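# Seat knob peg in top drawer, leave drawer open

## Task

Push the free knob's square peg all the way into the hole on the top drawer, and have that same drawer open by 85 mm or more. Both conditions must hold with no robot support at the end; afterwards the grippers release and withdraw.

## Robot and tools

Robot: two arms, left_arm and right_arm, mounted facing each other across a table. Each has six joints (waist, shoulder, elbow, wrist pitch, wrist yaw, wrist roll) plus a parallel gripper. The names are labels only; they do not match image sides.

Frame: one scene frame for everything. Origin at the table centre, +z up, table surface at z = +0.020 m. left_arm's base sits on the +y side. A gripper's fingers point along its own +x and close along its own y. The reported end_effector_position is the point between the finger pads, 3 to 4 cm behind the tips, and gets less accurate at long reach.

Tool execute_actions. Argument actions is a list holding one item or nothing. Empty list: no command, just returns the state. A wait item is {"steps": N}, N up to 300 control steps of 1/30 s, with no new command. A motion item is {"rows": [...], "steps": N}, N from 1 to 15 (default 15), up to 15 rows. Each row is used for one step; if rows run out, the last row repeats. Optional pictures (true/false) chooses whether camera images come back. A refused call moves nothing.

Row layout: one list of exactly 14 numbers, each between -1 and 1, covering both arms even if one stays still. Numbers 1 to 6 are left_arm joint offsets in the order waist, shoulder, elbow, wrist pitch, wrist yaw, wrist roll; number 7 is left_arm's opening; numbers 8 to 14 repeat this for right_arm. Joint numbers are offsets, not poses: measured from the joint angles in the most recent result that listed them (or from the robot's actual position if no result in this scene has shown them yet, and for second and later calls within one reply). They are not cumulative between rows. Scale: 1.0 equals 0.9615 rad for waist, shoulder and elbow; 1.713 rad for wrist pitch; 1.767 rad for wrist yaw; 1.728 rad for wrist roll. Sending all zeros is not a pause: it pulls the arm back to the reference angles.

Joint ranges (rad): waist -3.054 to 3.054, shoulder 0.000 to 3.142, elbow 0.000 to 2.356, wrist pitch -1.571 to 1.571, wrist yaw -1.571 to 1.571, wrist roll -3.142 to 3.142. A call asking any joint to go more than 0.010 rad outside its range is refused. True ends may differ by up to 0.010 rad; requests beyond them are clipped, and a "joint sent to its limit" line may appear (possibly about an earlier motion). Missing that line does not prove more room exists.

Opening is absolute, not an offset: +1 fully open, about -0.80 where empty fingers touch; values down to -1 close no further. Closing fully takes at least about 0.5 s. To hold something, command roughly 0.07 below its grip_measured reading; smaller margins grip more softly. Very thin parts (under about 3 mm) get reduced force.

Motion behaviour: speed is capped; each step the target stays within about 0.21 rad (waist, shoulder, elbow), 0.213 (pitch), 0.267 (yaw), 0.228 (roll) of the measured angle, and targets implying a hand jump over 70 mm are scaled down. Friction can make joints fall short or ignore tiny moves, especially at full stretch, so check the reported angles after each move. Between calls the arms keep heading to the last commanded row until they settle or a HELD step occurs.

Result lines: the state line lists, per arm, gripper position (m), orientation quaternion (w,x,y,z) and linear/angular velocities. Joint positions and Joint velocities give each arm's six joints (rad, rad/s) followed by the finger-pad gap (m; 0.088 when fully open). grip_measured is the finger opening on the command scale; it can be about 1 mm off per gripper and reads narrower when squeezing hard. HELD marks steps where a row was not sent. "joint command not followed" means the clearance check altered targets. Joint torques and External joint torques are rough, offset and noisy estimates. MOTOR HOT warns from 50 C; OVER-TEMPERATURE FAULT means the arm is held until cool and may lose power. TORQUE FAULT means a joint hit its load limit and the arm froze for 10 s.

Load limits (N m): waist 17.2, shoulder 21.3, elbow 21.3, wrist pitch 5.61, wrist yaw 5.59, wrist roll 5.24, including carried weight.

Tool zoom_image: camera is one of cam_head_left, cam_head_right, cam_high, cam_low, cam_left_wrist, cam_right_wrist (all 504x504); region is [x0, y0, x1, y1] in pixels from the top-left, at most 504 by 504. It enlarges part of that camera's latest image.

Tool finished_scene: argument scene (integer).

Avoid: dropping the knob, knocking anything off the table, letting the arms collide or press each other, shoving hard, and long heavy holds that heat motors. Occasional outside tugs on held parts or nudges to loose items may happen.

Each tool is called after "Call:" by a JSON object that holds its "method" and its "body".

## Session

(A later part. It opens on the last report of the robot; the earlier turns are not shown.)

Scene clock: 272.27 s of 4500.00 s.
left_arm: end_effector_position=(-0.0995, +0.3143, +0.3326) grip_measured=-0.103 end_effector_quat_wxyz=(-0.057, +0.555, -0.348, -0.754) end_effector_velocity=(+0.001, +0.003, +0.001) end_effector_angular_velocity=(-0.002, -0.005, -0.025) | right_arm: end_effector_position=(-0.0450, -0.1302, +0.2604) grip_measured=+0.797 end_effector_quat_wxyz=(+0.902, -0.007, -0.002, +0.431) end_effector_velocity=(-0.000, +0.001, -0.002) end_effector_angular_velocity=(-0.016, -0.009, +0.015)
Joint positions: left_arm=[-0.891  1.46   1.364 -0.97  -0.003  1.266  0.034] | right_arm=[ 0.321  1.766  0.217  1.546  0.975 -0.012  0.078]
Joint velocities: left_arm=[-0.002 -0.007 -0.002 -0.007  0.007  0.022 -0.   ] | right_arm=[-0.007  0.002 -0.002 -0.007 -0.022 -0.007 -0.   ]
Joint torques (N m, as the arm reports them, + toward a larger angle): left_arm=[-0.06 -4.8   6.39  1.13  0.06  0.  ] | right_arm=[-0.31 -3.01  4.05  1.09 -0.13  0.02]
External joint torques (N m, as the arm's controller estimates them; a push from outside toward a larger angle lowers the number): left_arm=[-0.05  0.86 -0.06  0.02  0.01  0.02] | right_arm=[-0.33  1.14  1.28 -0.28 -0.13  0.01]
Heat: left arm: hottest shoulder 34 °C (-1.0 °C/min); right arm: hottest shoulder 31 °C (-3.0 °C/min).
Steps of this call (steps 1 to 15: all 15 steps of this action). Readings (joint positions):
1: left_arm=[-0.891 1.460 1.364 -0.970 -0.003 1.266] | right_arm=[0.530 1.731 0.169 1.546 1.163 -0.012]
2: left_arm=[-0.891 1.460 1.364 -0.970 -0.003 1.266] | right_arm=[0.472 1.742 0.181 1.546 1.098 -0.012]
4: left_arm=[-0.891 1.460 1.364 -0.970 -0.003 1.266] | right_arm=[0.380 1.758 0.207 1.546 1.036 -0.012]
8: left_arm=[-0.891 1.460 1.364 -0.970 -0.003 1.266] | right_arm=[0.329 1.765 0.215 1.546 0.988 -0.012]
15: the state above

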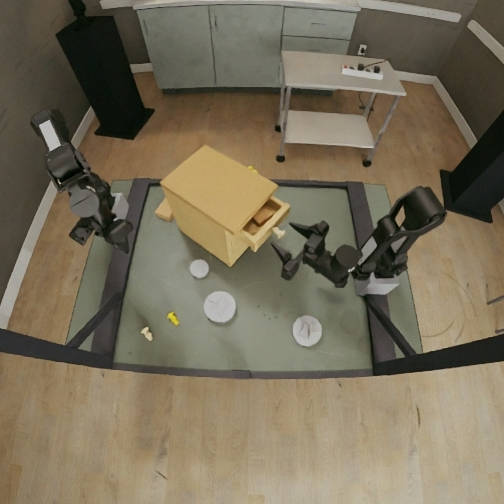

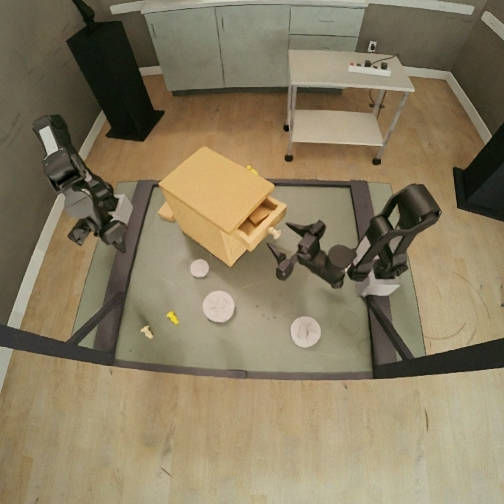

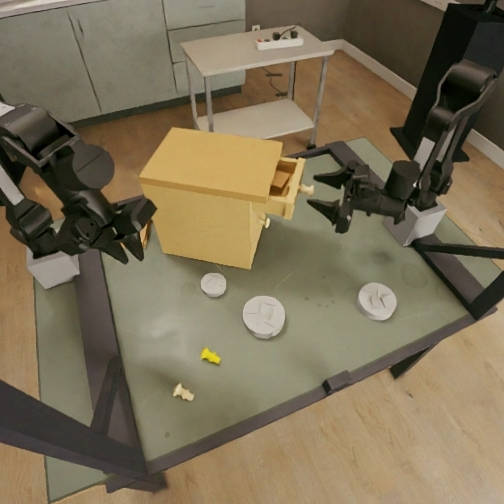

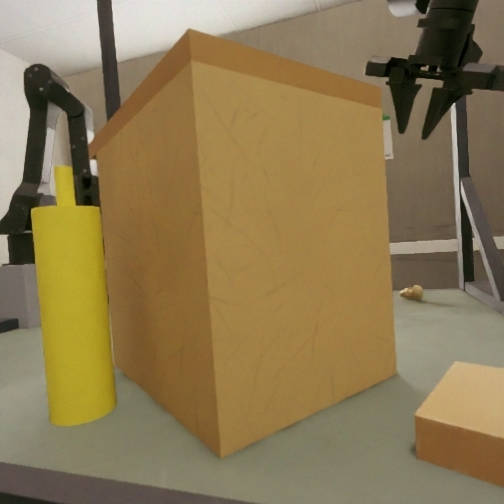

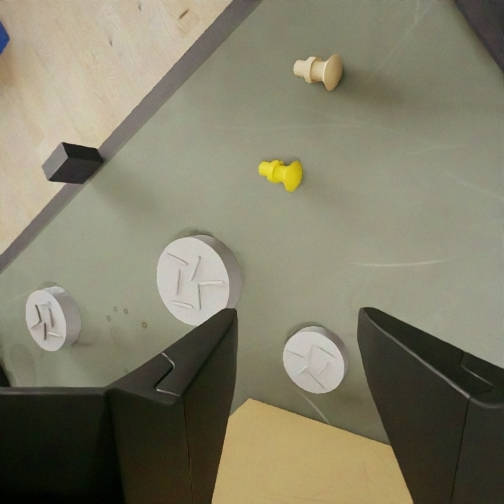

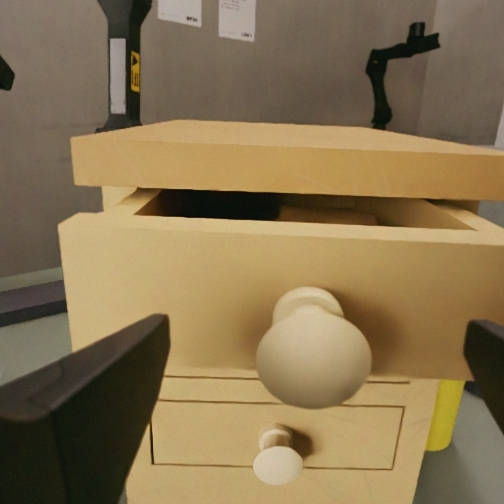

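Call:
{"method": "execute_actions", "body": {"actions": [{"rows":[[0,0,0,0,0,0,-0.1,-0.022,0.032,0.028,0,-0.014,0,0.1]]}], "pictures": false}}

Call:
{"method": "execute_actions", "body": {"actions": [{"rows":[[0,0,0,0,0,0,-0.1,0,0,0,0,0,0,-0.2],[0,0,0,0,0,0,-0.1,0,0,0,0,0,0,-0.2],[0,0,0,0,0,0,-0.1,0,0,0,0,0,0,-0.3],[0,0,0,0,0,0,-0.1,0,0,0,0,0,0,-0.5]]}], "pictures": false}}

Call:
{"method": "execute_actions", "body": {"actions": [{"rows":[[0,0,0,0,0,0,-0.1,-0.045,0.02,0.035,-0.008,-0.024,0,-0.5],[0,0,0,0,0,0,-0.1,-0.09,0.04,0.07,-0.016,-0.048,0,-0.5],[0,0,0,0,0,0,-0.1,-0.135,0.06,0.11,-0.025,-0.072,0,-0.5],[0,0,0,0,0,0,-0.1,-0.18,0.08,0.145,-0.034,-0.097,0,-0.5]]}], "pictures": false}}

Call:
{"method": "execute_actions", "body": {"actions": [{"rows":[[0,0,0,0,0,0,-0.1,-0.035,0.022,0.04,-0.01,-0.018,0,-0.5],[0,0,0,0,0,0,-0.1,-0.07,0.045,0.08,-0.02,-0.036,0,-0.5],[0,0,0,0,0,0,-0.1,-0.105,0.068,0.12,-0.03,-0.054,0,-0.5],[0,0,0,0,0,0,-0.1,-0.14,0.09,0.165,-0.041,-0.074,0,-0.5]]}]}}

Scene clock: 292.37 s of 4500.00 s.
left_arm: end_effector_position=(-0.0995, +0.3143, +0.3326) grip_measured=-0.103 end_effector_quat_wxyz=(-0.057, +0.555, -0.348, -0.754) end_effector_velocity=(-0.004, -0.001, +0.002) end_effector_angular_velocity=(-0.006, +0.023, +0.000) | right_arm: end_effector_position=(-0.0434, -0.1239, +0.2577) grip_measured=+0.107 end_effector_quat_wxyz=(+0.901, -0.010, -0.002, +0.433) end_effector_velocity=(+0.000, +0.000, -0.002) end_effector_angular_velocity=(-0.016, -0.009, +0.005)
Joint positions: left_arm=[-0.891  1.46   1.364 -0.97  -0.003  1.266  0.034] | right_arm=[ 0.303  1.791  0.236  1.546  0.952 -0.012  0.044]
Joint velocities: left_arm=[-0.002 -0.002 -0.002  0.022  0.007 -0.007 -0.   ] | right_arm=[-0.002  0.002 -0.002 -0.007 -0.007 -0.007 -0.002]
Joint torques (N m, as the arm reports them, + toward a larger angle): left_arm=[ 0.04 -4.71  6.48  1.15  0.06 -0.04] | right_arm=[-0.33 -3.12  4.04  1.19 -0.1   0.02]
External joint torques (N m, as the arm's controller estimates them; a push from outside toward a larger angle lowers the number): left_arm=[ 0.05  0.85  0.08  0.04  0.01 -0.01] | right_arm=[-0.31  1.24  1.29 -0.21 -0.12  0.01]
Heat: left arm: hottest shoulder 34 °C (+0.0 °C/min); right arm: hottest shoulder 30 °C (-2.0 °C/min).
Steps of this call (steps 1 to 15: the robot went on to your last target; steps 16 to 90: nothing new was sent; then 16.60 s passed at rest; steps 91 to 105: all 15 steps of this action). Readings (joint positions):
91: left_arm=[-0.891 1.460 1.364 -0.970 -0.003 1.266] | right_arm=[0.319 1.770 0.219 1.546 0.970 -0.012]
92: left_arm=[-0.891 1.460 1.364 -0.970 -0.003 1.266] | right_arm=[0.314 1.775 0.224 1.546 0.964 -0.012]
94: left_arm=[-0.891 1.460 1.364 -0.970 -0.003 1.266] | right_arm=[0.308 1.786 0.232 1.546 0.957 -0.012]
98: left_arm=[-0.891 1.460 1.364 -0.970 -0.003 1.266] | right_arm=[0.304 1.790 0.236 1.546 0.954 -0.012]
105: the state above

Scene clock: 292.87 s of 4500.00 s.
left_arm: end_effector_position=(-0.0995, +0.3143, +0.3326) grip_measured=-0.103 end_effector_quat_wxyz=(-0.057, +0.555, -0.348, -0.754) end_effector_velocity=(+0.001, -0.002, +0.001) end_effector_angular_velocity=(-0.017, -0.004, +0.015) | right_arm: end_effector_position=(-0.0435, -0.1239, +0.2577) grip_measured=-0.319 end_effector_quat_wxyz=(+0.901, -0.010, -0.002, +0.433) end_effector_velocity=(+0.000, -0.000, +0.003) end_effector_angular_velocity=(+0.016, +0.009, +0.005)
Joint positions: left_arm=[-0.891  1.46   1.364 -0.97  -0.003  1.266  0.034] | right_arm=[ 0.304  1.791  0.236  1.546  0.953 -0.012  0.023]
Joint velocities: left_arm=[-0.002 -0.002 -0.002  0.007 -0.022 -0.007 -0.   ] | right_arm=[-0.002 -0.007 -0.002  0.007 -0.007  0.007 -0.   ]
Joint torques (N m, as the arm reports them, + toward a larger angle): left_arm=[-0.09 -4.67  6.42  1.15  0.07 -0.03] | right_arm=[-0.01 -3.69  3.08  1.19  0.01  0.02]
External joint torques (N m, as the arm's controller estimates them; a push from outside toward a larger angle lowers the number): left_arm=[-0.1   0.89  0.02  0.04  0.03  0.  ] | right_arm=[ 0.    0.69  0.29 -0.22  0.    0.01]
Heat: left arm: hottest shoulder 34 °C (+0.0 °C/min); right arm: hottest shoulder 30 °C (-2.0 °C/min).
Steps of this call (steps 1 to 15: all 15 steps of this action). Readings (joint positions):
1: left_arm=[-0.891 1.460 1.364 -0.970 -0.003 1.266] | right_arm=[0.303 1.791 0.236 1.546 0.952 -0.012]
2: left_arm=[-0.891 1.460 1.364 -0.970 -0.003 1.266] | right_arm=[0.303 1.791 0.236 1.546 0.952 -0.012]
4: left_arm=[-0.891 1.460 1.364 -0.970 -0.003 1.266] | right_arm=[0.303 1.791 0.236 1.546 0.952 -0.012]
8: left_arm=[-0.891 1.460 1.364 -0.970 -0.003 1.266] | right_arm=[0.304 1.791 0.236 1.546 0.953 -0.012]
15: the state above

Scene clock: 293.37 s of 4500.00 s.
left_arm: end_effector_position=(-0.0995, +0.3143, +0.3326) grip_measured=-0.103 end_effector_quat_wxyz=(-0.057, +0.555, -0.348, -0.754) end_effector_velocity=(+0.001, +0.001, -0.002) end_effector_angular_velocity=(+0.005, -0.011, +0.008) | right_arm: end_effector_position=(-0.0133, -0.0854, +0.2584) grip_measured=-0.319 end_effector_quat_wxyz=(+0.901, -0.007, -0.002, +0.434) end_effector_velocity=(+0.003, +0.003, -0.002) end_effector_angular_velocity=(-0.026, -0.019, -0.005)
Joint positions: left_arm=[-0.891  1.46   1.364 -0.97  -0.003  1.266  0.034] | right_arm=[ 0.139  1.859  0.365  1.492  0.786 -0.012  0.023]
Joint velocities: left_arm=[-0.002  0.002 -0.002 -0.007 -0.007 -0.007  0.   ] | right_arm=[-0.012  0.002  0.012 -0.022 -0.007 -0.022 -0.   ]
Joint torques (N m, as the arm reports them, + toward a larger angle): left_arm=[ 0.02 -4.74  6.37  1.14  0.08 -0.04] | right_arm=[-0.64 -3.63  4.79  1.   -0.14  0.02]
External joint torques (N m, as the arm's controller estimates them; a push from outside toward a larger angle lowers the number): left_arm=[ 0.05  0.74  0.05  0.05  0.03 -0.01] | right_arm=[-0.63  1.55  1.67 -0.47 -0.14  0.01]
Heat: left arm: hottest shoulder 34 °C (+0.0 °C/min); right arm: hottest shoulder 30 °C (-2.0 °C/min).
Steps of this call (steps 1 to 15: all 15 steps of this action). Readings (joint positions):
1: left_arm=[-0.891 1.460 1.364 -0.970 -0.003 1.266] | right_arm=[0.300 1.792 0.238 1.545 0.947 -0.012]
2: left_arm=[-0.891 1.460 1.364 -0.970 -0.003 1.266] | right_arm=[0.287 1.797 0.245 1.541 0.929 -0.012]
4: left_arm=[-0.891 1.460 1.364 -0.970 -0.003 1.266] | right_arm=[0.234 1.821 0.286 1.522 0.870 -0.012]
8: left_arm=[-0.891 1.460 1.364 -0.970 -0.003 1.266] | right_arm=[0.150 1.855 0.359 1.495 0.802 -0.012]
15: the state above

Scene clock: 293.87 s of 4500.00 s.
left_arm: end_effector_position=(-0.0995, +0.3143, +0.3326) grip_measured=-0.103 end_effector_quat_wxyz=(-0.057, +0.555, -0.348, -0.754) end_effector_velocity=(-0.002, +0.006, -0.002) end_effector_angular_velocity=(+0.025, +0.004, -0.012) | right_arm: end_effector_position=(+0.0081, -0.0550, +0.2588) grip_measured=-0.318 end_effector_quat_wxyz=(+0.899, -0.005, -0.003, +0.438) end_effector_velocity=(-0.003, +0.003, -0.004) end_effector_angular_velocity=(-0.017, +0.005, +0.034)
Joint positions: left_arm=[-0.891  1.46   1.364 -0.97  -0.003  1.266  0.034] | right_arm=[ 0.043  1.919  0.479  1.441  0.681 -0.012  0.023]
Joint velocities: left_arm=[-0.007  0.002 -0.002 -0.007  0.022 -0.007 -0.   ] | right_arm=[-0.002 -0.002 -0.002 -0.022 -0.037  0.007  0.   ]
Joint torques (N m, as the arm reports them, + toward a larger angle): left_arm=[ 0.1  -4.62  6.49  1.12  0.08 -0.05] | right_arm=[-3.65 -2.54  9.22  0.08 -1.07  0.02]
External joint torques (N m, as the arm's controller estimates them; a push from outside toward a larger angle lowers the number): left_arm=[ 0.14  0.92  0.08  0.    0.03 -0.02] | right_arm=[-3.68  3.34  5.77 -1.42 -1.05  0.01]
Heat: left arm: hottest shoulder 34 °C (+0.0 °C/min); right arm: hottest shoulder 30 °C (-2.0 °C/min).
Steps of this call (steps 1 to 15: all 15 steps of this action). Readings (joint positions):
1: left_arm=[-0.891 1.460 1.364 -0.970 -0.003 1.266] | right_arm=[0.136 1.861 0.368 1.490 0.781 -0.012]
2: left_arm=[-0.891 1.460 1.364 -0.970 -0.003 1.266] | right_arm=[0.127 1.866 0.377 1.485 0.768 -0.012]
4: left_arm=[-0.891 1.460 1.364 -0.970 -0.003 1.266] | right_arm=[0.088 1.892 0.424 1.463 0.723 -0.012]
8: left_arm=[-0.891 1.460 1.364 -0.970 -0.003 1.266] | right_arm=[0.044 1.919 0.479 1.444 0.685 -0.012]
15: the state above

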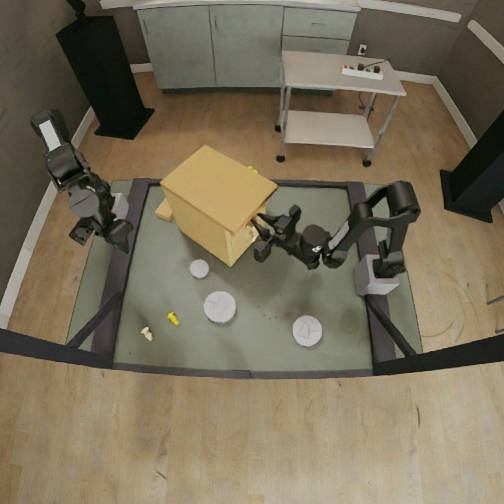

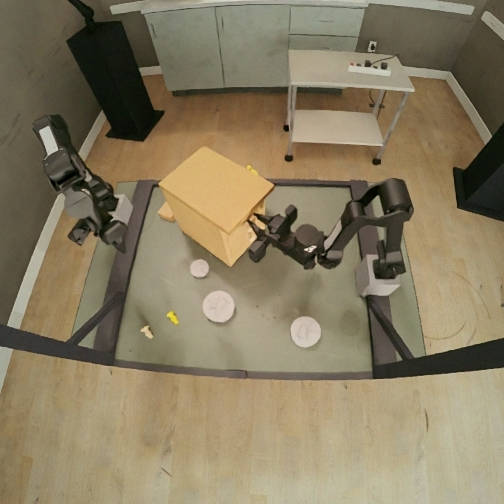

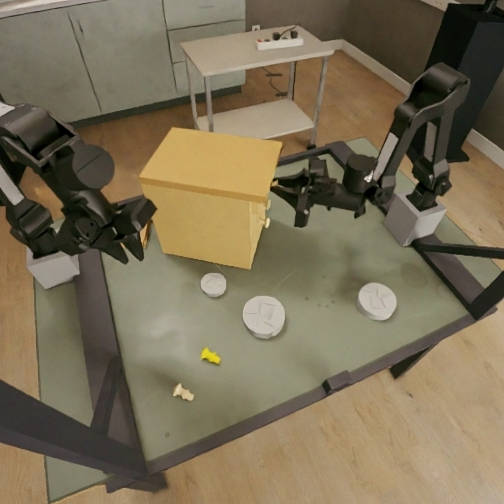

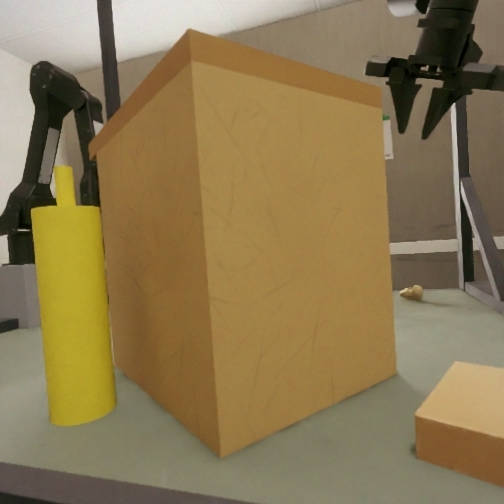

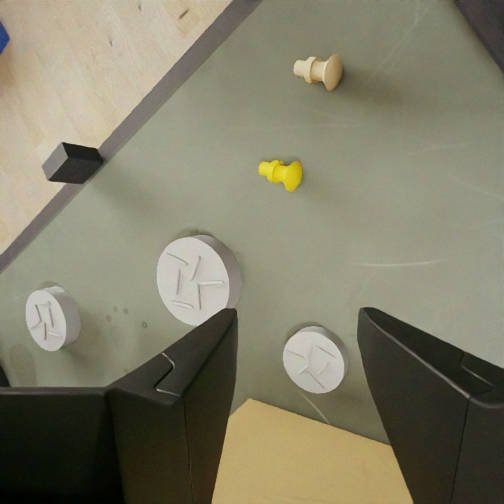

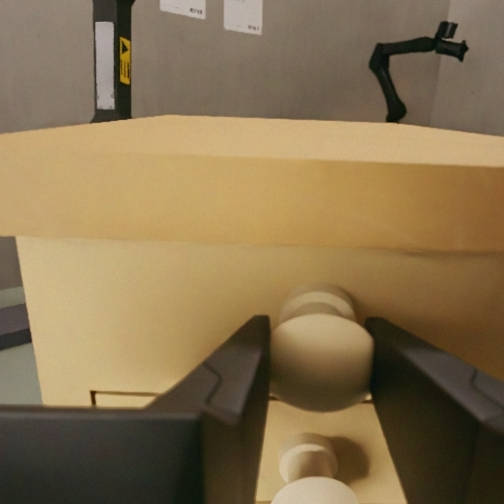

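Call:
{"method": "execute_actions", "body": {"actions": [{"rows":[[0,0,0,0,0,0,-0.1,-0.07,0.025,0.07,-0.007,0,0,-0.5]]}], "pictures": false}}

Call:
{"method": "execute_actions", "body": {"actions": [{"rows":[[0,0,0,0,0,0,-0.1,-0.085,0.03,0.085,-0.007,-0.01,0,-0.5]]}]}}

Scene clock: 299.30 s of 4500.00 s.
left_arm: end_effector_position=(-0.0995, +0.3143, +0.3326) grip_measured=-0.103 end_effector_quat_wxyz=(-0.057, +0.555, -0.348, -0.754) end_effector_velocity=(-0.003, -0.002, +0.002) end_effector_angular_velocity=(-0.016, +0.016, +0.008) | right_arm: end_effector_position=(+0.0089, -0.0548, +0.2593) grip_measured=-0.317 end_effector_quat_wxyz=(+0.899, -0.004, -0.003, +0.437) end_effector_velocity=(-0.002, +0.000, -0.001) end_effector_angular_velocity=(-0.012, -0.006, +0.010)
Joint positions: left_arm=[-0.891  1.46   1.364 -0.97  -0.003  1.266  0.034] | right_arm=[ 0.041  1.919  0.481  1.442  0.68  -0.012  0.023]
Joint velocities: left_arm=[-0.002 -0.002 -0.002  0.022 -0.007 -0.007 -0.   ] | right_arm=[ 0.002 -0.002 -0.002 -0.007 -0.007 -0.007  0.   ]
Joint torques (N m, as the arm reports them, + toward a larger angle): left_arm=[ 0.02 -4.74  6.51  1.13  0.1  -0.04] | right_arm=[-6.16 -2.74 11.88  0.52  0.04  0.03]
External joint torques (N m, as the arm's controller estimates them; a push from outside toward a larger angle lowers the number): left_arm=[ 0.02  0.88  0.06  0.01  0.06 -0.02] | right_arm=[-6.17  3.17  8.44 -1.    0.04  0.02]
Heat: left arm: hottest shoulder 34 °C (+0.0 °C/min); right arm: hottest elbow 31 °C (+0.0 °C/min).
Steps of this call (steps 1 to 15: the robot went on to your last target; steps 16 to 90: nothing new was sent; then 1.93 s passed at rest; steps 91 to 105: all 15 steps of this action). Readings (joint positions):
91: left_arm=[-0.891 1.460 1.364 -0.970 -0.003 1.266] | right_arm=[0.041 1.919 0.479 1.441 0.680 -0.012]
92: left_arm=[-0.891 1.460 1.364 -0.970 -0.003 1.266] | right_arm=[0.041 1.919 0.480 1.441 0.679 -0.012]
94: left_arm=[-0.891 1.460 1.364 -0.970 -0.003 1.266] | right_arm=[0.041 1.919 0.480 1.441 0.679 -0.012]
98: left_arm=[-0.891 1.460 1.364 -0.970 -0.003 1.266] | right_arm=[0.041 1.919 0.481 1.441 0.680 -0.012]
105: the state above

Scene clock: 299.80 s of 4500.00 s.
left_arm: end_effector_position=(-0.0995, +0.3143, +0.3326) grip_measured=-0.103 end_effector_quat_wxyz=(-0.057, +0.555, -0.348, -0.754) end_effector_velocity=(+0.002, +0.001, +0.002) end_effector_angular_velocity=(-0.004, +0.000, +0.008) | right_arm: end_effector_position=(+0.0107, -0.0541, +0.2600) grip_measured=-0.313 end_effector_quat_wxyz=(+0.899, -0.003, -0.004, +0.437) end_effector_velocity=(+0.000, -0.000, -0.001) end_effector_angular_velocity=(-0.021, -0.017, +0.005)
Joint positions: left_arm=[-0.891  1.46   1.364 -0.97  -0.003  1.266  0.034] | right_arm=[ 0.034  1.919  0.484  1.442  0.674 -0.012  0.024]
Joint velocities: left_arm=[-0.002 -0.007  0.002 -0.007 -0.007 -0.007  0.   ] | right_arm=[-0.002 -0.002 -0.002 -0.007 -0.007 -0.022 -0.   ]
Joint torques (N m, as the arm reports them, + toward a larger angle): left_arm=[-0.01 -4.85  6.52  1.17  0.1  -0.04] | right_arm=[-7.14 -2.31 13.43  0.53 -0.5   0.02]
External joint torques (N m, as the arm's controller estimates them; a push from outside toward a larger angle lowers the number): left_arm=[-0.01  0.78  0.09  0.06  0.05 -0.02] | right_arm=[-7.14  3.64  9.96 -1.   -0.5   0.01]
Heat: left arm: hottest shoulder 34 °C (+0.0 °C/min); right arm: hottest elbow 31 °C (+0.0 °C/min).
Steps of this call (steps 1 to 15: all 15 steps of this action). Readings (joint positions):
1: left_arm=[-0.891 1.460 1.364 -0.970 -0.003 1.266] | right_arm=[0.040 1.919 0.482 1.442 0.680 -0.012]
2: left_arm=[-0.891 1.460 1.364 -0.970 -0.003 1.266] | right_arm=[0.038 1.919 0.483 1.442 0.679 -0.012]
4: left_arm=[-0.891 1.460 1.364 -0.970 -0.003 1.266] | right_arm=[0.035 1.919 0.484 1.442 0.677 -0.012]
8: left_arm=[-0.891 1.460 1.364 -0.970 -0.003 1.266] | right_arm=[0.034 1.919 0.484 1.442 0.675 -0.012]
15: the state above

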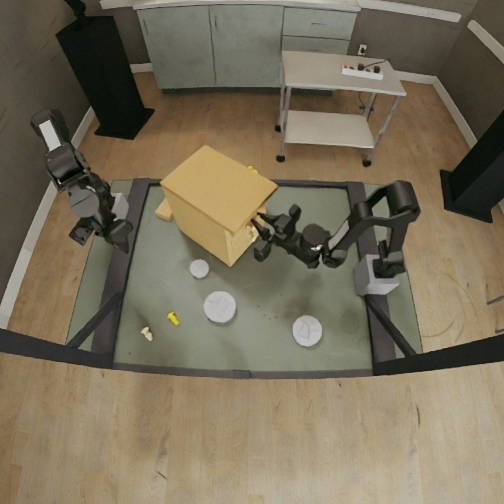

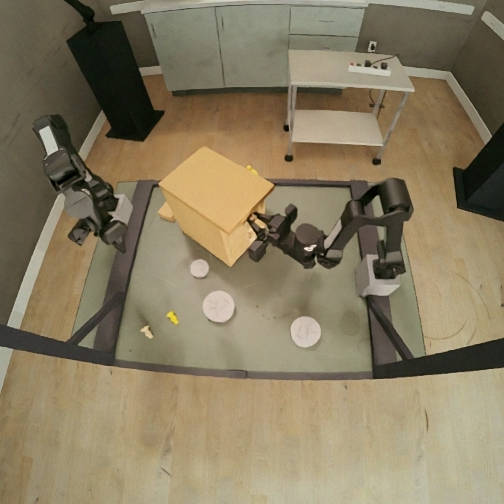

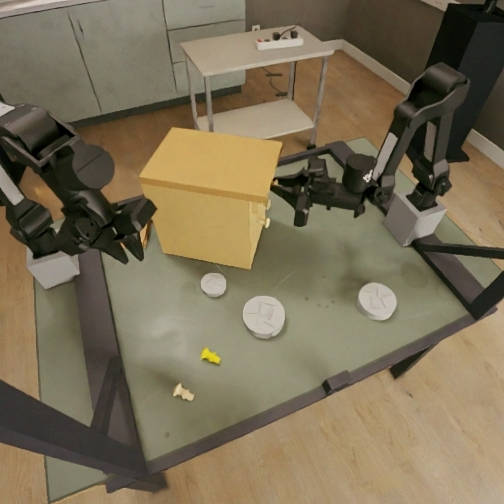

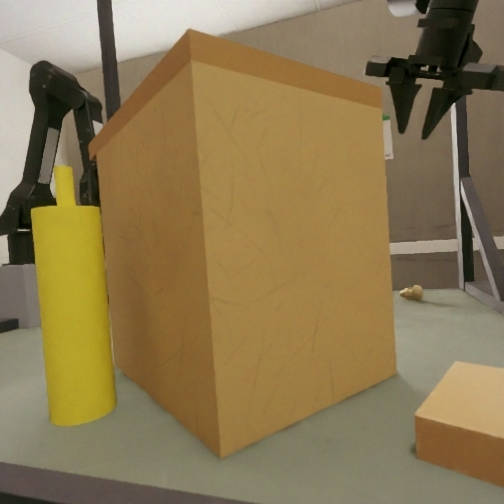

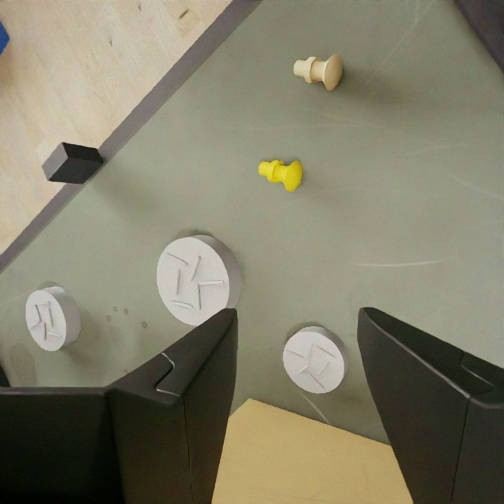

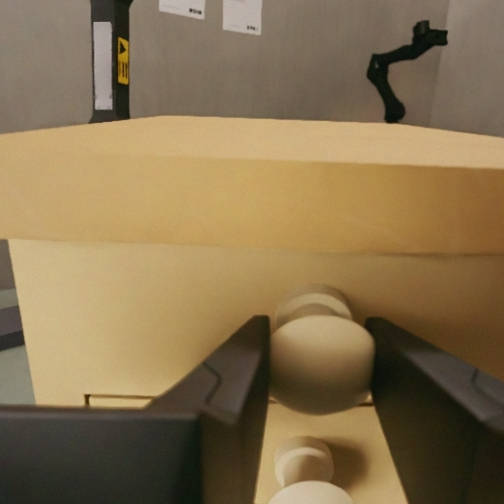

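Call:
{"method": "execute_actions", "body": {"actions": [{"rows":[[0,0,0,0,0,0,-0.1,-0.08,0.05,0.115,-0.012,-0.012,0,-0.6]]}], "pictures": false}}

Call:
{"method": "execute_actions", "body": {"actions": [{"rows":[[0,0,0,0,0,0,-0.1,0,0,0,0,0,0,0.6]]}]}}

Call:
{"method": "zoom_image", "body": {"camera": "cam_right_wrist", "region": [200,220,440,460]}}

Call:
{"method": "zoom_image", "body": {"camera": "cam_head_left", "region": [220,180,300,270]}}

Scene clock: 308.30 s of 4500.00 s.
left_arm: end_effector_position=(-0.0995, +0.3143, +0.3326) grip_measured=-0.103 end_effector_quat_wxyz=(-0.057, +0.555, -0.348, -0.754) end_effector_velocity=(+0.003, +0.002, -0.001) end_effector_angular_velocity=(+0.008, -0.003, +0.020) | right_arm: end_effector_position=(+0.0131, -0.0514, +0.2595) grip_measured=-0.306 end_effector_quat_wxyz=(+0.902, -0.002, -0.004, +0.433) end_effector_velocity=(+0.004, -0.002, -0.004) end_effector_angular_velocity=(-0.027, -0.006, -0.015)
Joint positions: left_arm=[-0.891  1.46   1.364 -0.97  -0.003  1.266  0.034] | right_arm=[ 0.029  1.932  0.498  1.442  0.68  -0.012  0.024]
Joint velocities: left_arm=[-0.002 -0.007 -0.007 -0.007 -0.007 -0.022 -0.   ] | right_arm=[-0.007 -0.002 -0.002 -0.022  0.007 -0.007  0.   ]
Joint torques (N m, as the arm reports them, + toward a larger angle): left_arm=[ 0.04 -4.62  6.48  1.11  0.1  -0.05] | right_arm=[-6.87 -1.71 15.53 -0.03 -1.16  0.02]
External joint torques (N m, as the arm's controller estimates them; a push from outside toward a larger angle lowers the number): left_arm=[ 0.04  0.96  0.13  0.03  0.06 -0.03] | right_arm=[-6.84  4.31 12.07 -1.55 -1.16  0.01]
Heat: left arm: hottest shoulder 34 °C (+0.0 °C/min); right arm: hottest elbow 35 °C (+4.1 °C/min).
Steps of this call (steps 1 to 15: the robot went on to your last target; steps 16 to 90: nothing new was sent; then 5.00 s passed at rest; steps 91 to 105: all 15 steps of this action). Readings (joint positions):
91: left_arm=[-0.891 1.460 1.364 -0.970 -0.003 1.266] | right_arm=[0.034 1.922 0.486 1.442 0.674 -0.012]
92: left_arm=[-0.891 1.460 1.364 -0.970 -0.003 1.266] | right_arm=[0.032 1.925 0.490 1.442 0.680 -0.012]
94: left_arm=[-0.891 1.460 1.364 -0.970 -0.003 1.266] | right_arm=[0.029 1.931 0.498 1.442 0.680 -0.012]
98: left_arm=[-0.891 1.460 1.364 -0.970 -0.003 1.266] | right_arm=[0.029 1.932 0.498 1.442 0.680 -0.012]
105: the state above

Scene clock: 308.80 s of 4500.00 s.
left_arm: end_effector_position=(-0.0995, +0.3143, +0.3326) grip_measured=-0.103 end_effector_quat_wxyz=(-0.057, +0.555, -0.348, -0.754) end_effector_velocity=(+0.002, +0.001, -0.001) end_effector_angular_velocity=(+0.002, -0.008, +0.008) | right_arm: end_effector_position=(+0.0141, -0.0505, +0.2595) grip_measured=+0.591 end_effector_quat_wxyz=(+0.902, -0.002, -0.004, +0.432) end_effector_velocity=(+0.002, -0.002, -0.001) end_effector_angular_velocity=(-0.003, +0.006, -0.010)
Joint positions: left_arm=[-0.891  1.46   1.364 -0.97  -0.003  1.266  0.034] | right_arm=[ 0.026  1.932  0.502  1.437  0.677 -0.012  0.068]
Joint velocities: left_arm=[-0.002 -0.002 -0.002 -0.007 -0.007 -0.007 -0.   ] | right_arm=[-0.002 -0.002 -0.002 -0.007  0.007  0.007  0.003]
Joint torques (N m, as the arm reports them, + toward a larger angle): left_arm=[ 0.12 -4.91  6.53  1.14  0.06 -0.05] | right_arm=[ 0.29 -5.25  3.54  1.61  0.14  0.02]
External joint torques (N m, as the arm's controller estimates them; a push from outside toward a larger angle lowers the number): left_arm=[ 0.15  0.64  0.15  0.04  0.01 -0.02] | right_arm=[0.29 0.83 0.05 0.08 0.14 0.01]
Heat: left arm: hottest shoulder 34 °C (+0.0 °C/min); right arm: hottest elbow 35 °C (+4.0 °C/min).
Steps of this call (steps 1 to 15: all 15 steps of this action). Readings (joint positions):
1: left_arm=[-0.891 1.460 1.364 -0.970 -0.003 1.266] | right_arm=[0.033 1.930 0.494 1.442 0.684 -0.012]
2: left_arm=[-0.891 1.460 1.364 -0.970 -0.003 1.266] | right_arm=[0.033 1.930 0.494 1.437 0.682 -0.012]
4: left_arm=[-0.891 1.460 1.364 -0.970 -0.003 1.266] | right_arm=[0.026 1.932 0.502 1.433 0.675 -0.012]
8: left_arm=[-0.891 1.460 1.364 -0.970 -0.003 1.266] | right_arm=[0.025 1.932 0.502 1.435 0.676 -0.012]
15: the state above

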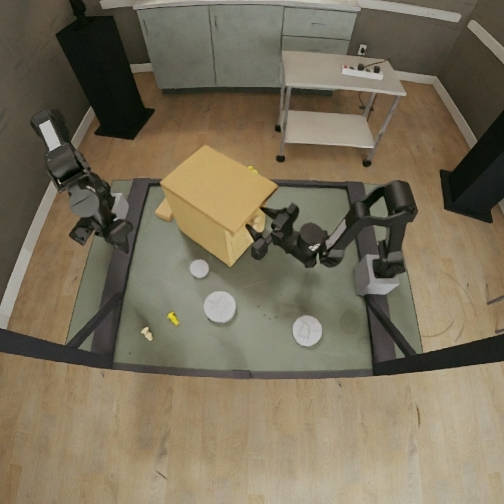

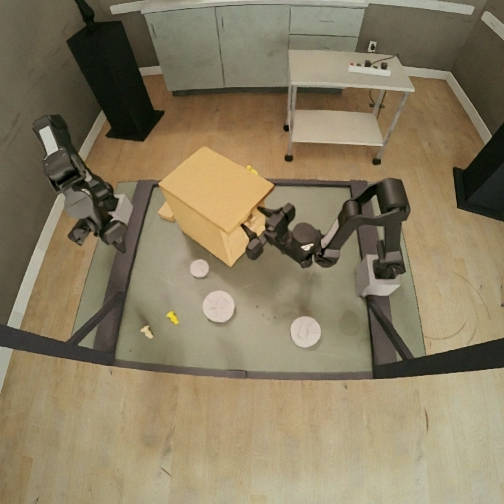

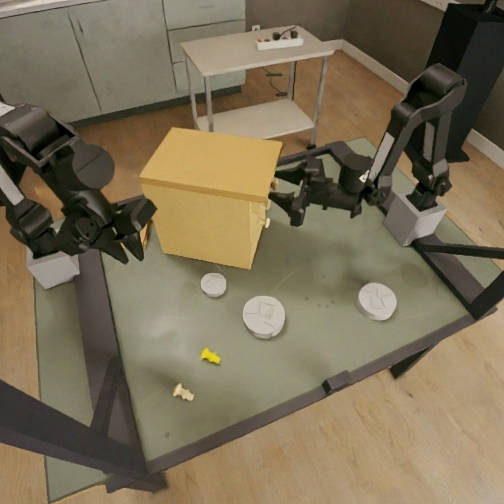

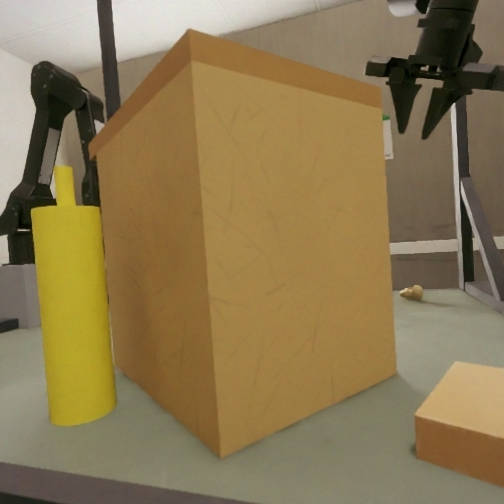

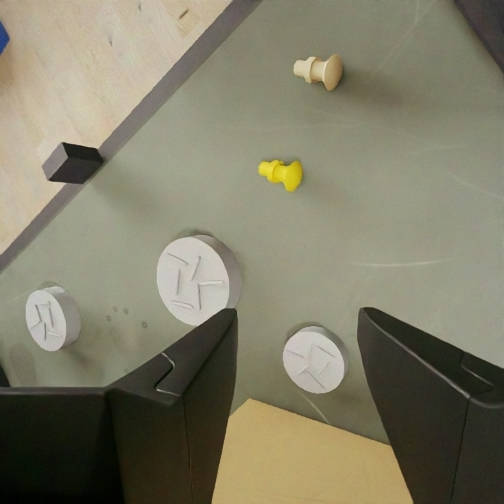

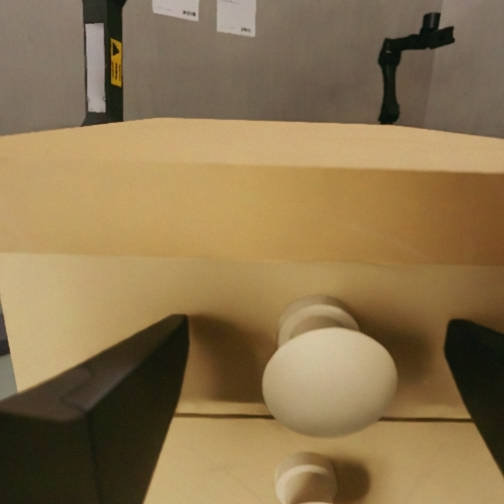

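Region (200, 220, 440, 460) of cam_right_wrist's 504x504 image, scaled by 2.100, with more detail than that image has.

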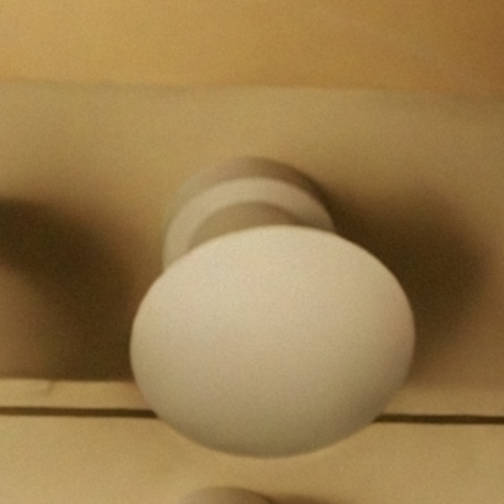

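Region (220, 180, 300, 270) of cam_head_left's 504x504 image, scaled by 5.600, with more detail than that image has.

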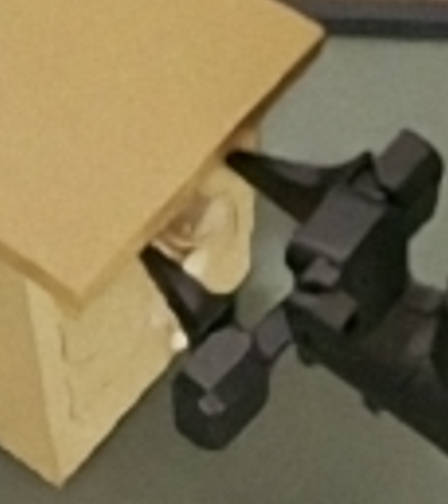

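Call:
{"method": "execute_actions", "body": {"actions": [{"rows":[[0,0,0,0,0,0,-0.1,0.115,-0.079,-0.148,0.033,0.062,0,0.3]]}], "pictures": false}}

Call:
{"method": "execute_actions", "body": {"actions": [{"rows":[[0,0,0,0,0,0,-0.1,0,0,0,0,0,0,-0.9]]}], "pictures": false}}

Call:
{"method": "execute_actions", "body": {"actions": [{"rows":[[0,0,0,0,0,0,-0.1,-0.035,0.025,0.035,-0.008,-0.018,0,-0.9]]}]}}

Scene clock: 323.03 s of 4500.00 s.
left_arm: end_effector_position=(-0.0995, +0.3143, +0.3326) grip_measured=-0.103 end_effector_quat_wxyz=(-0.057, +0.555, -0.348, -0.754) end_effector_velocity=(+0.002, +0.002, -0.003) end_effector_angular_velocity=(+0.011, -0.007, +0.020) | right_arm: end_effector_position=(-0.0117, -0.0852, +0.2551) grip_measured=+0.305 end_effector_quat_wxyz=(+0.901, -0.012, -0.000, +0.433) end_effector_velocity=(-0.001, -0.002, -0.001) end_effector_angular_velocity=(-0.016, -0.017, +0.010)
Joint positions: left_arm=[-0.891  1.46   1.364 -0.97  -0.003  1.266  0.034] | right_arm=[ 0.133  1.868  0.365  1.489  0.783 -0.012  0.054]
Joint velocities: left_arm=[-0.002 -0.002 -0.007 -0.007 -0.007 -0.022 -0.   ] | right_arm=[ 0.002 -0.002 -0.012  0.007 -0.007 -0.022 -0.001]
Joint torques (N m, as the arm reports them, + toward a larger angle): left_arm=[-0.15 -4.77  6.46  1.16  0.11 -0.02] | right_arm=[ 0.33 -5.6   2.91  1.58  0.15  0.02]
External joint torques (N m, as the arm's controller estimates them; a push from outside toward a larger angle lowers the number): left_arm=[-0.15  0.76  0.11  0.07  0.07  0.01] | right_arm=[ 0.36 -0.42 -0.15  0.1   0.13  0.01]
Heat: left arm: hottest shoulder 34 °C (+0.0 °C/min); right arm: hottest elbow 33 °C (+1.0 °C/min).
Steps of this call (steps 1 to 15: the robot went on to your last target; steps 16 to 90: nothing new was sent; then 10.73 s passed at rest; steps 91 to 105: all 15 steps of this action). Readings (joint positions):
91: left_arm=[-0.891 1.460 1.364 -0.970 -0.003 1.266] | right_arm=[0.034 1.926 0.488 1.444 0.698 -0.012]
92: left_arm=[-0.891 1.460 1.364 -0.970 -0.003 1.266] | right_arm=[0.059 1.911 0.456 1.461 0.727 -0.012]
94: left_arm=[-0.891 1.460 1.364 -0.970 -0.003 1.266] | right_arm=[0.108 1.883 0.397 1.476 0.756 -0.012]
98: left_arm=[-0.891 1.460 1.364 -0.970 -0.003 1.266] | right_arm=[0.131 1.873 0.370 1.485 0.777 -0.012]
105: the state above

Scene clock: 323.53 s of 4500.00 s.
left_arm: end_effector_position=(-0.0995, +0.3143, +0.3326) grip_measured=-0.103 end_effector_quat_wxyz=(-0.057, +0.555, -0.348, -0.754) end_effector_velocity=(+0.005, +0.001, -0.002) end_effector_angular_velocity=(+0.001, -0.027, +0.015) | right_arm: end_effector_position=(-0.0117, -0.0852, +0.2551) grip_measured=-0.782 end_effector_quat_wxyz=(+0.901, -0.012, -0.000, +0.433) end_effector_velocity=(+0.000, -0.000, -0.001) end_effector_angular_velocity=(-0.012, -0.006, +0.005)
Joint positions: left_arm=[-0.891  1.46   1.364 -0.97  -0.003  1.266  0.034] | right_arm=[ 0.133  1.868  0.365  1.489  0.783 -0.012  0.001]
Joint velocities: left_arm=[-0.002 -0.002 -0.002 -0.022 -0.022 -0.007 -0.   ] | right_arm=[-0.002 -0.002 -0.002 -0.007 -0.007 -0.007  0.   ]
Joint torques (N m, as the arm reports them, + toward a larger angle): left_arm=[ 0.11 -4.76  6.45  1.16  0.09 -0.04] | right_arm=[ 0.   -4.49  3.48  1.28  0.02  0.03]
External joint torques (N m, as the arm's controller estimates them; a push from outside toward a larger angle lowers the number): left_arm=[ 0.09  0.79  0.09  0.07  0.06 -0.02] | right_arm=[-0.01  0.68  0.4  -0.19  0.02  0.02]
Heat: left arm: hottest shoulder 34 °C (+0.0 °C/min); right arm: hottest elbow 33 °C (+1.0 °C/min).
Steps of this call (steps 1 to 15: all 15 steps of this action). Readings (joint positions):
1: left_arm=[-0.891 1.460 1.364 -0.970 -0.003 1.266] | right_arm=[0.133 1.868 0.365 1.489 0.783 -0.012]
2: left_arm=[-0.891 1.460 1.364 -0.970 -0.003 1.266] | right_arm=[0.133 1.868 0.365 1.489 0.783 -0.012]
4: left_arm=[-0.891 1.460 1.364 -0.970 -0.003 1.266] | right_arm=[0.133 1.868 0.365 1.489 0.783 -0.012]
8: left_arm=[-0.891 1.460 1.364 -0.970 -0.003 1.266] | right_arm=[0.133 1.868 0.365 1.489 0.783 -0.012]
15: the state above

Scene clock: 324.03 s of 4500.00 s.
left_arm: end_effector_position=(-0.0995, +0.3143, +0.3326) grip_measured=-0.103 end_effector_quat_wxyz=(-0.057, +0.555, -0.348, -0.754) end_effector_velocity=(+0.000, -0.000, -0.001) end_effector_angular_velocity=(-0.004, +0.000, +0.008) | right_arm: end_effector_position=(-0.0048, -0.0784, +0.2536) grip_measured=-0.782 end_effector_quat_wxyz=(+0.902, -0.014, +0.001, +0.432) end_effector_velocity=(+0.002, -0.000, -0.004) end_effector_angular_velocity=(-0.017, +0.004, -0.010)
Joint positions: left_arm=[-0.891  1.46   1.364 -0.97  -0.003  1.266  0.034] | right_arm=[ 0.103  1.885  0.39   1.477  0.754 -0.012  0.001]
Joint velocities: left_arm=[-0.002 -0.002 -0.007  0.007 -0.007 -0.007 -0.   ] | right_arm=[-0.002  0.002  0.002 -0.022  0.007  0.007 -0.   ]
Joint torques (N m, as the arm reports them, + toward a larger angle): left_arm=[-0.06 -4.68  6.42  1.15  0.07 -0.04] | right_arm=[-0.29 -4.    4.51  1.16 -0.1   0.02]
External joint torques (N m, as the arm's controller estimates them; a push from outside toward a larger angle lowers the number): left_arm=[-0.04  0.85  0.05  0.05  0.02 -0.02] | right_arm=[-0.27  1.35  1.37 -0.32 -0.11  0.01]
Heat: left arm: hottest shoulder 34 °C (+0.0 °C/min); right arm: hottest elbow 33 °C (+1.0 °C/min).
Steps of this call (steps 1 to 15: all 15 steps of this action). Readings (joint positions):
1: left_arm=[-0.891 1.460 1.364 -0.970 -0.003 1.266] | right_arm=[0.130 1.870 0.367 1.489 0.778 -0.012]
2: left_arm=[-0.891 1.460 1.364 -0.970 -0.003 1.266] | right_arm=[0.123 1.873 0.373 1.485 0.771 -0.012]
4: left_arm=[-0.891 1.460 1.364 -0.970 -0.003 1.266] | right_arm=[0.110 1.881 0.384 1.480 0.762 -0.012]
8: left_arm=[-0.891 1.460 1.364 -0.970 -0.003 1.266] | right_arm=[0.103 1.884 0.389 1.478 0.756 -0.012]
15: the state above

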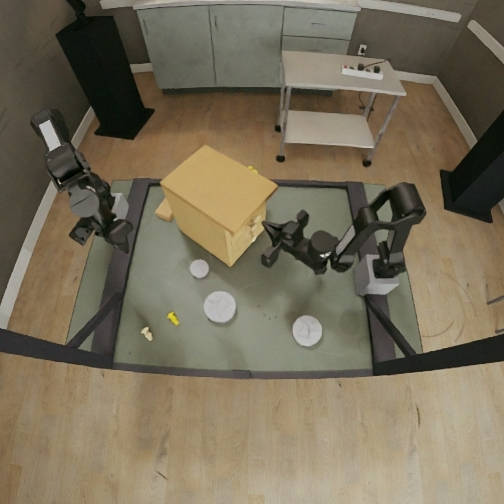

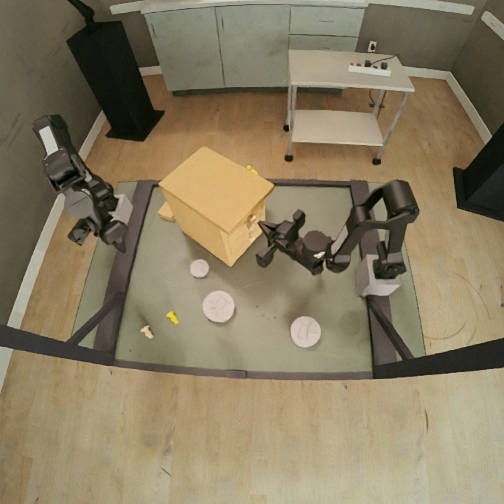

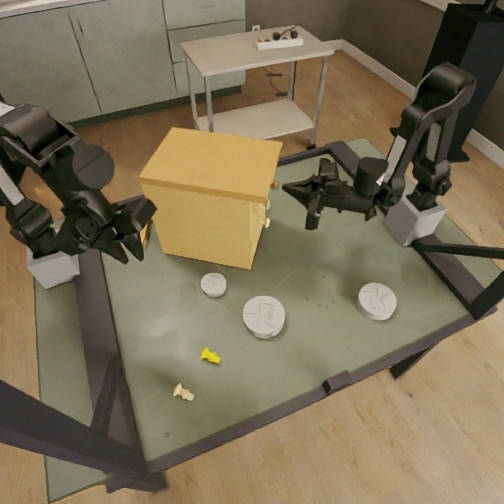

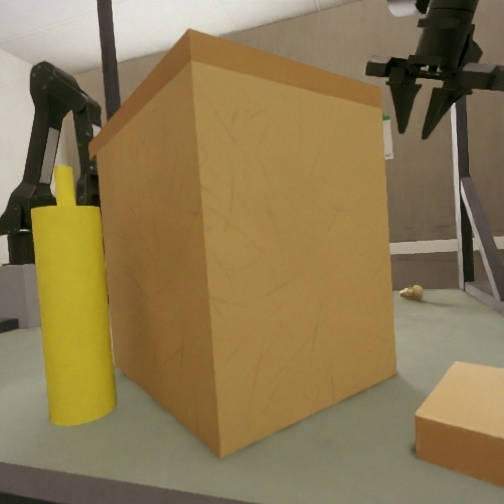

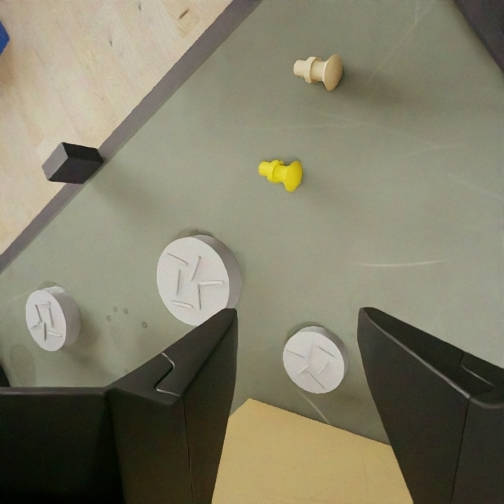

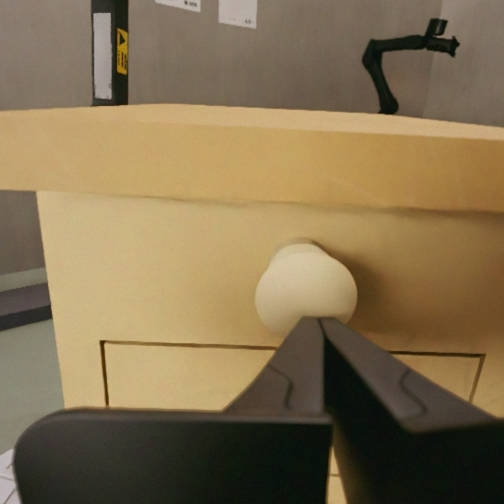

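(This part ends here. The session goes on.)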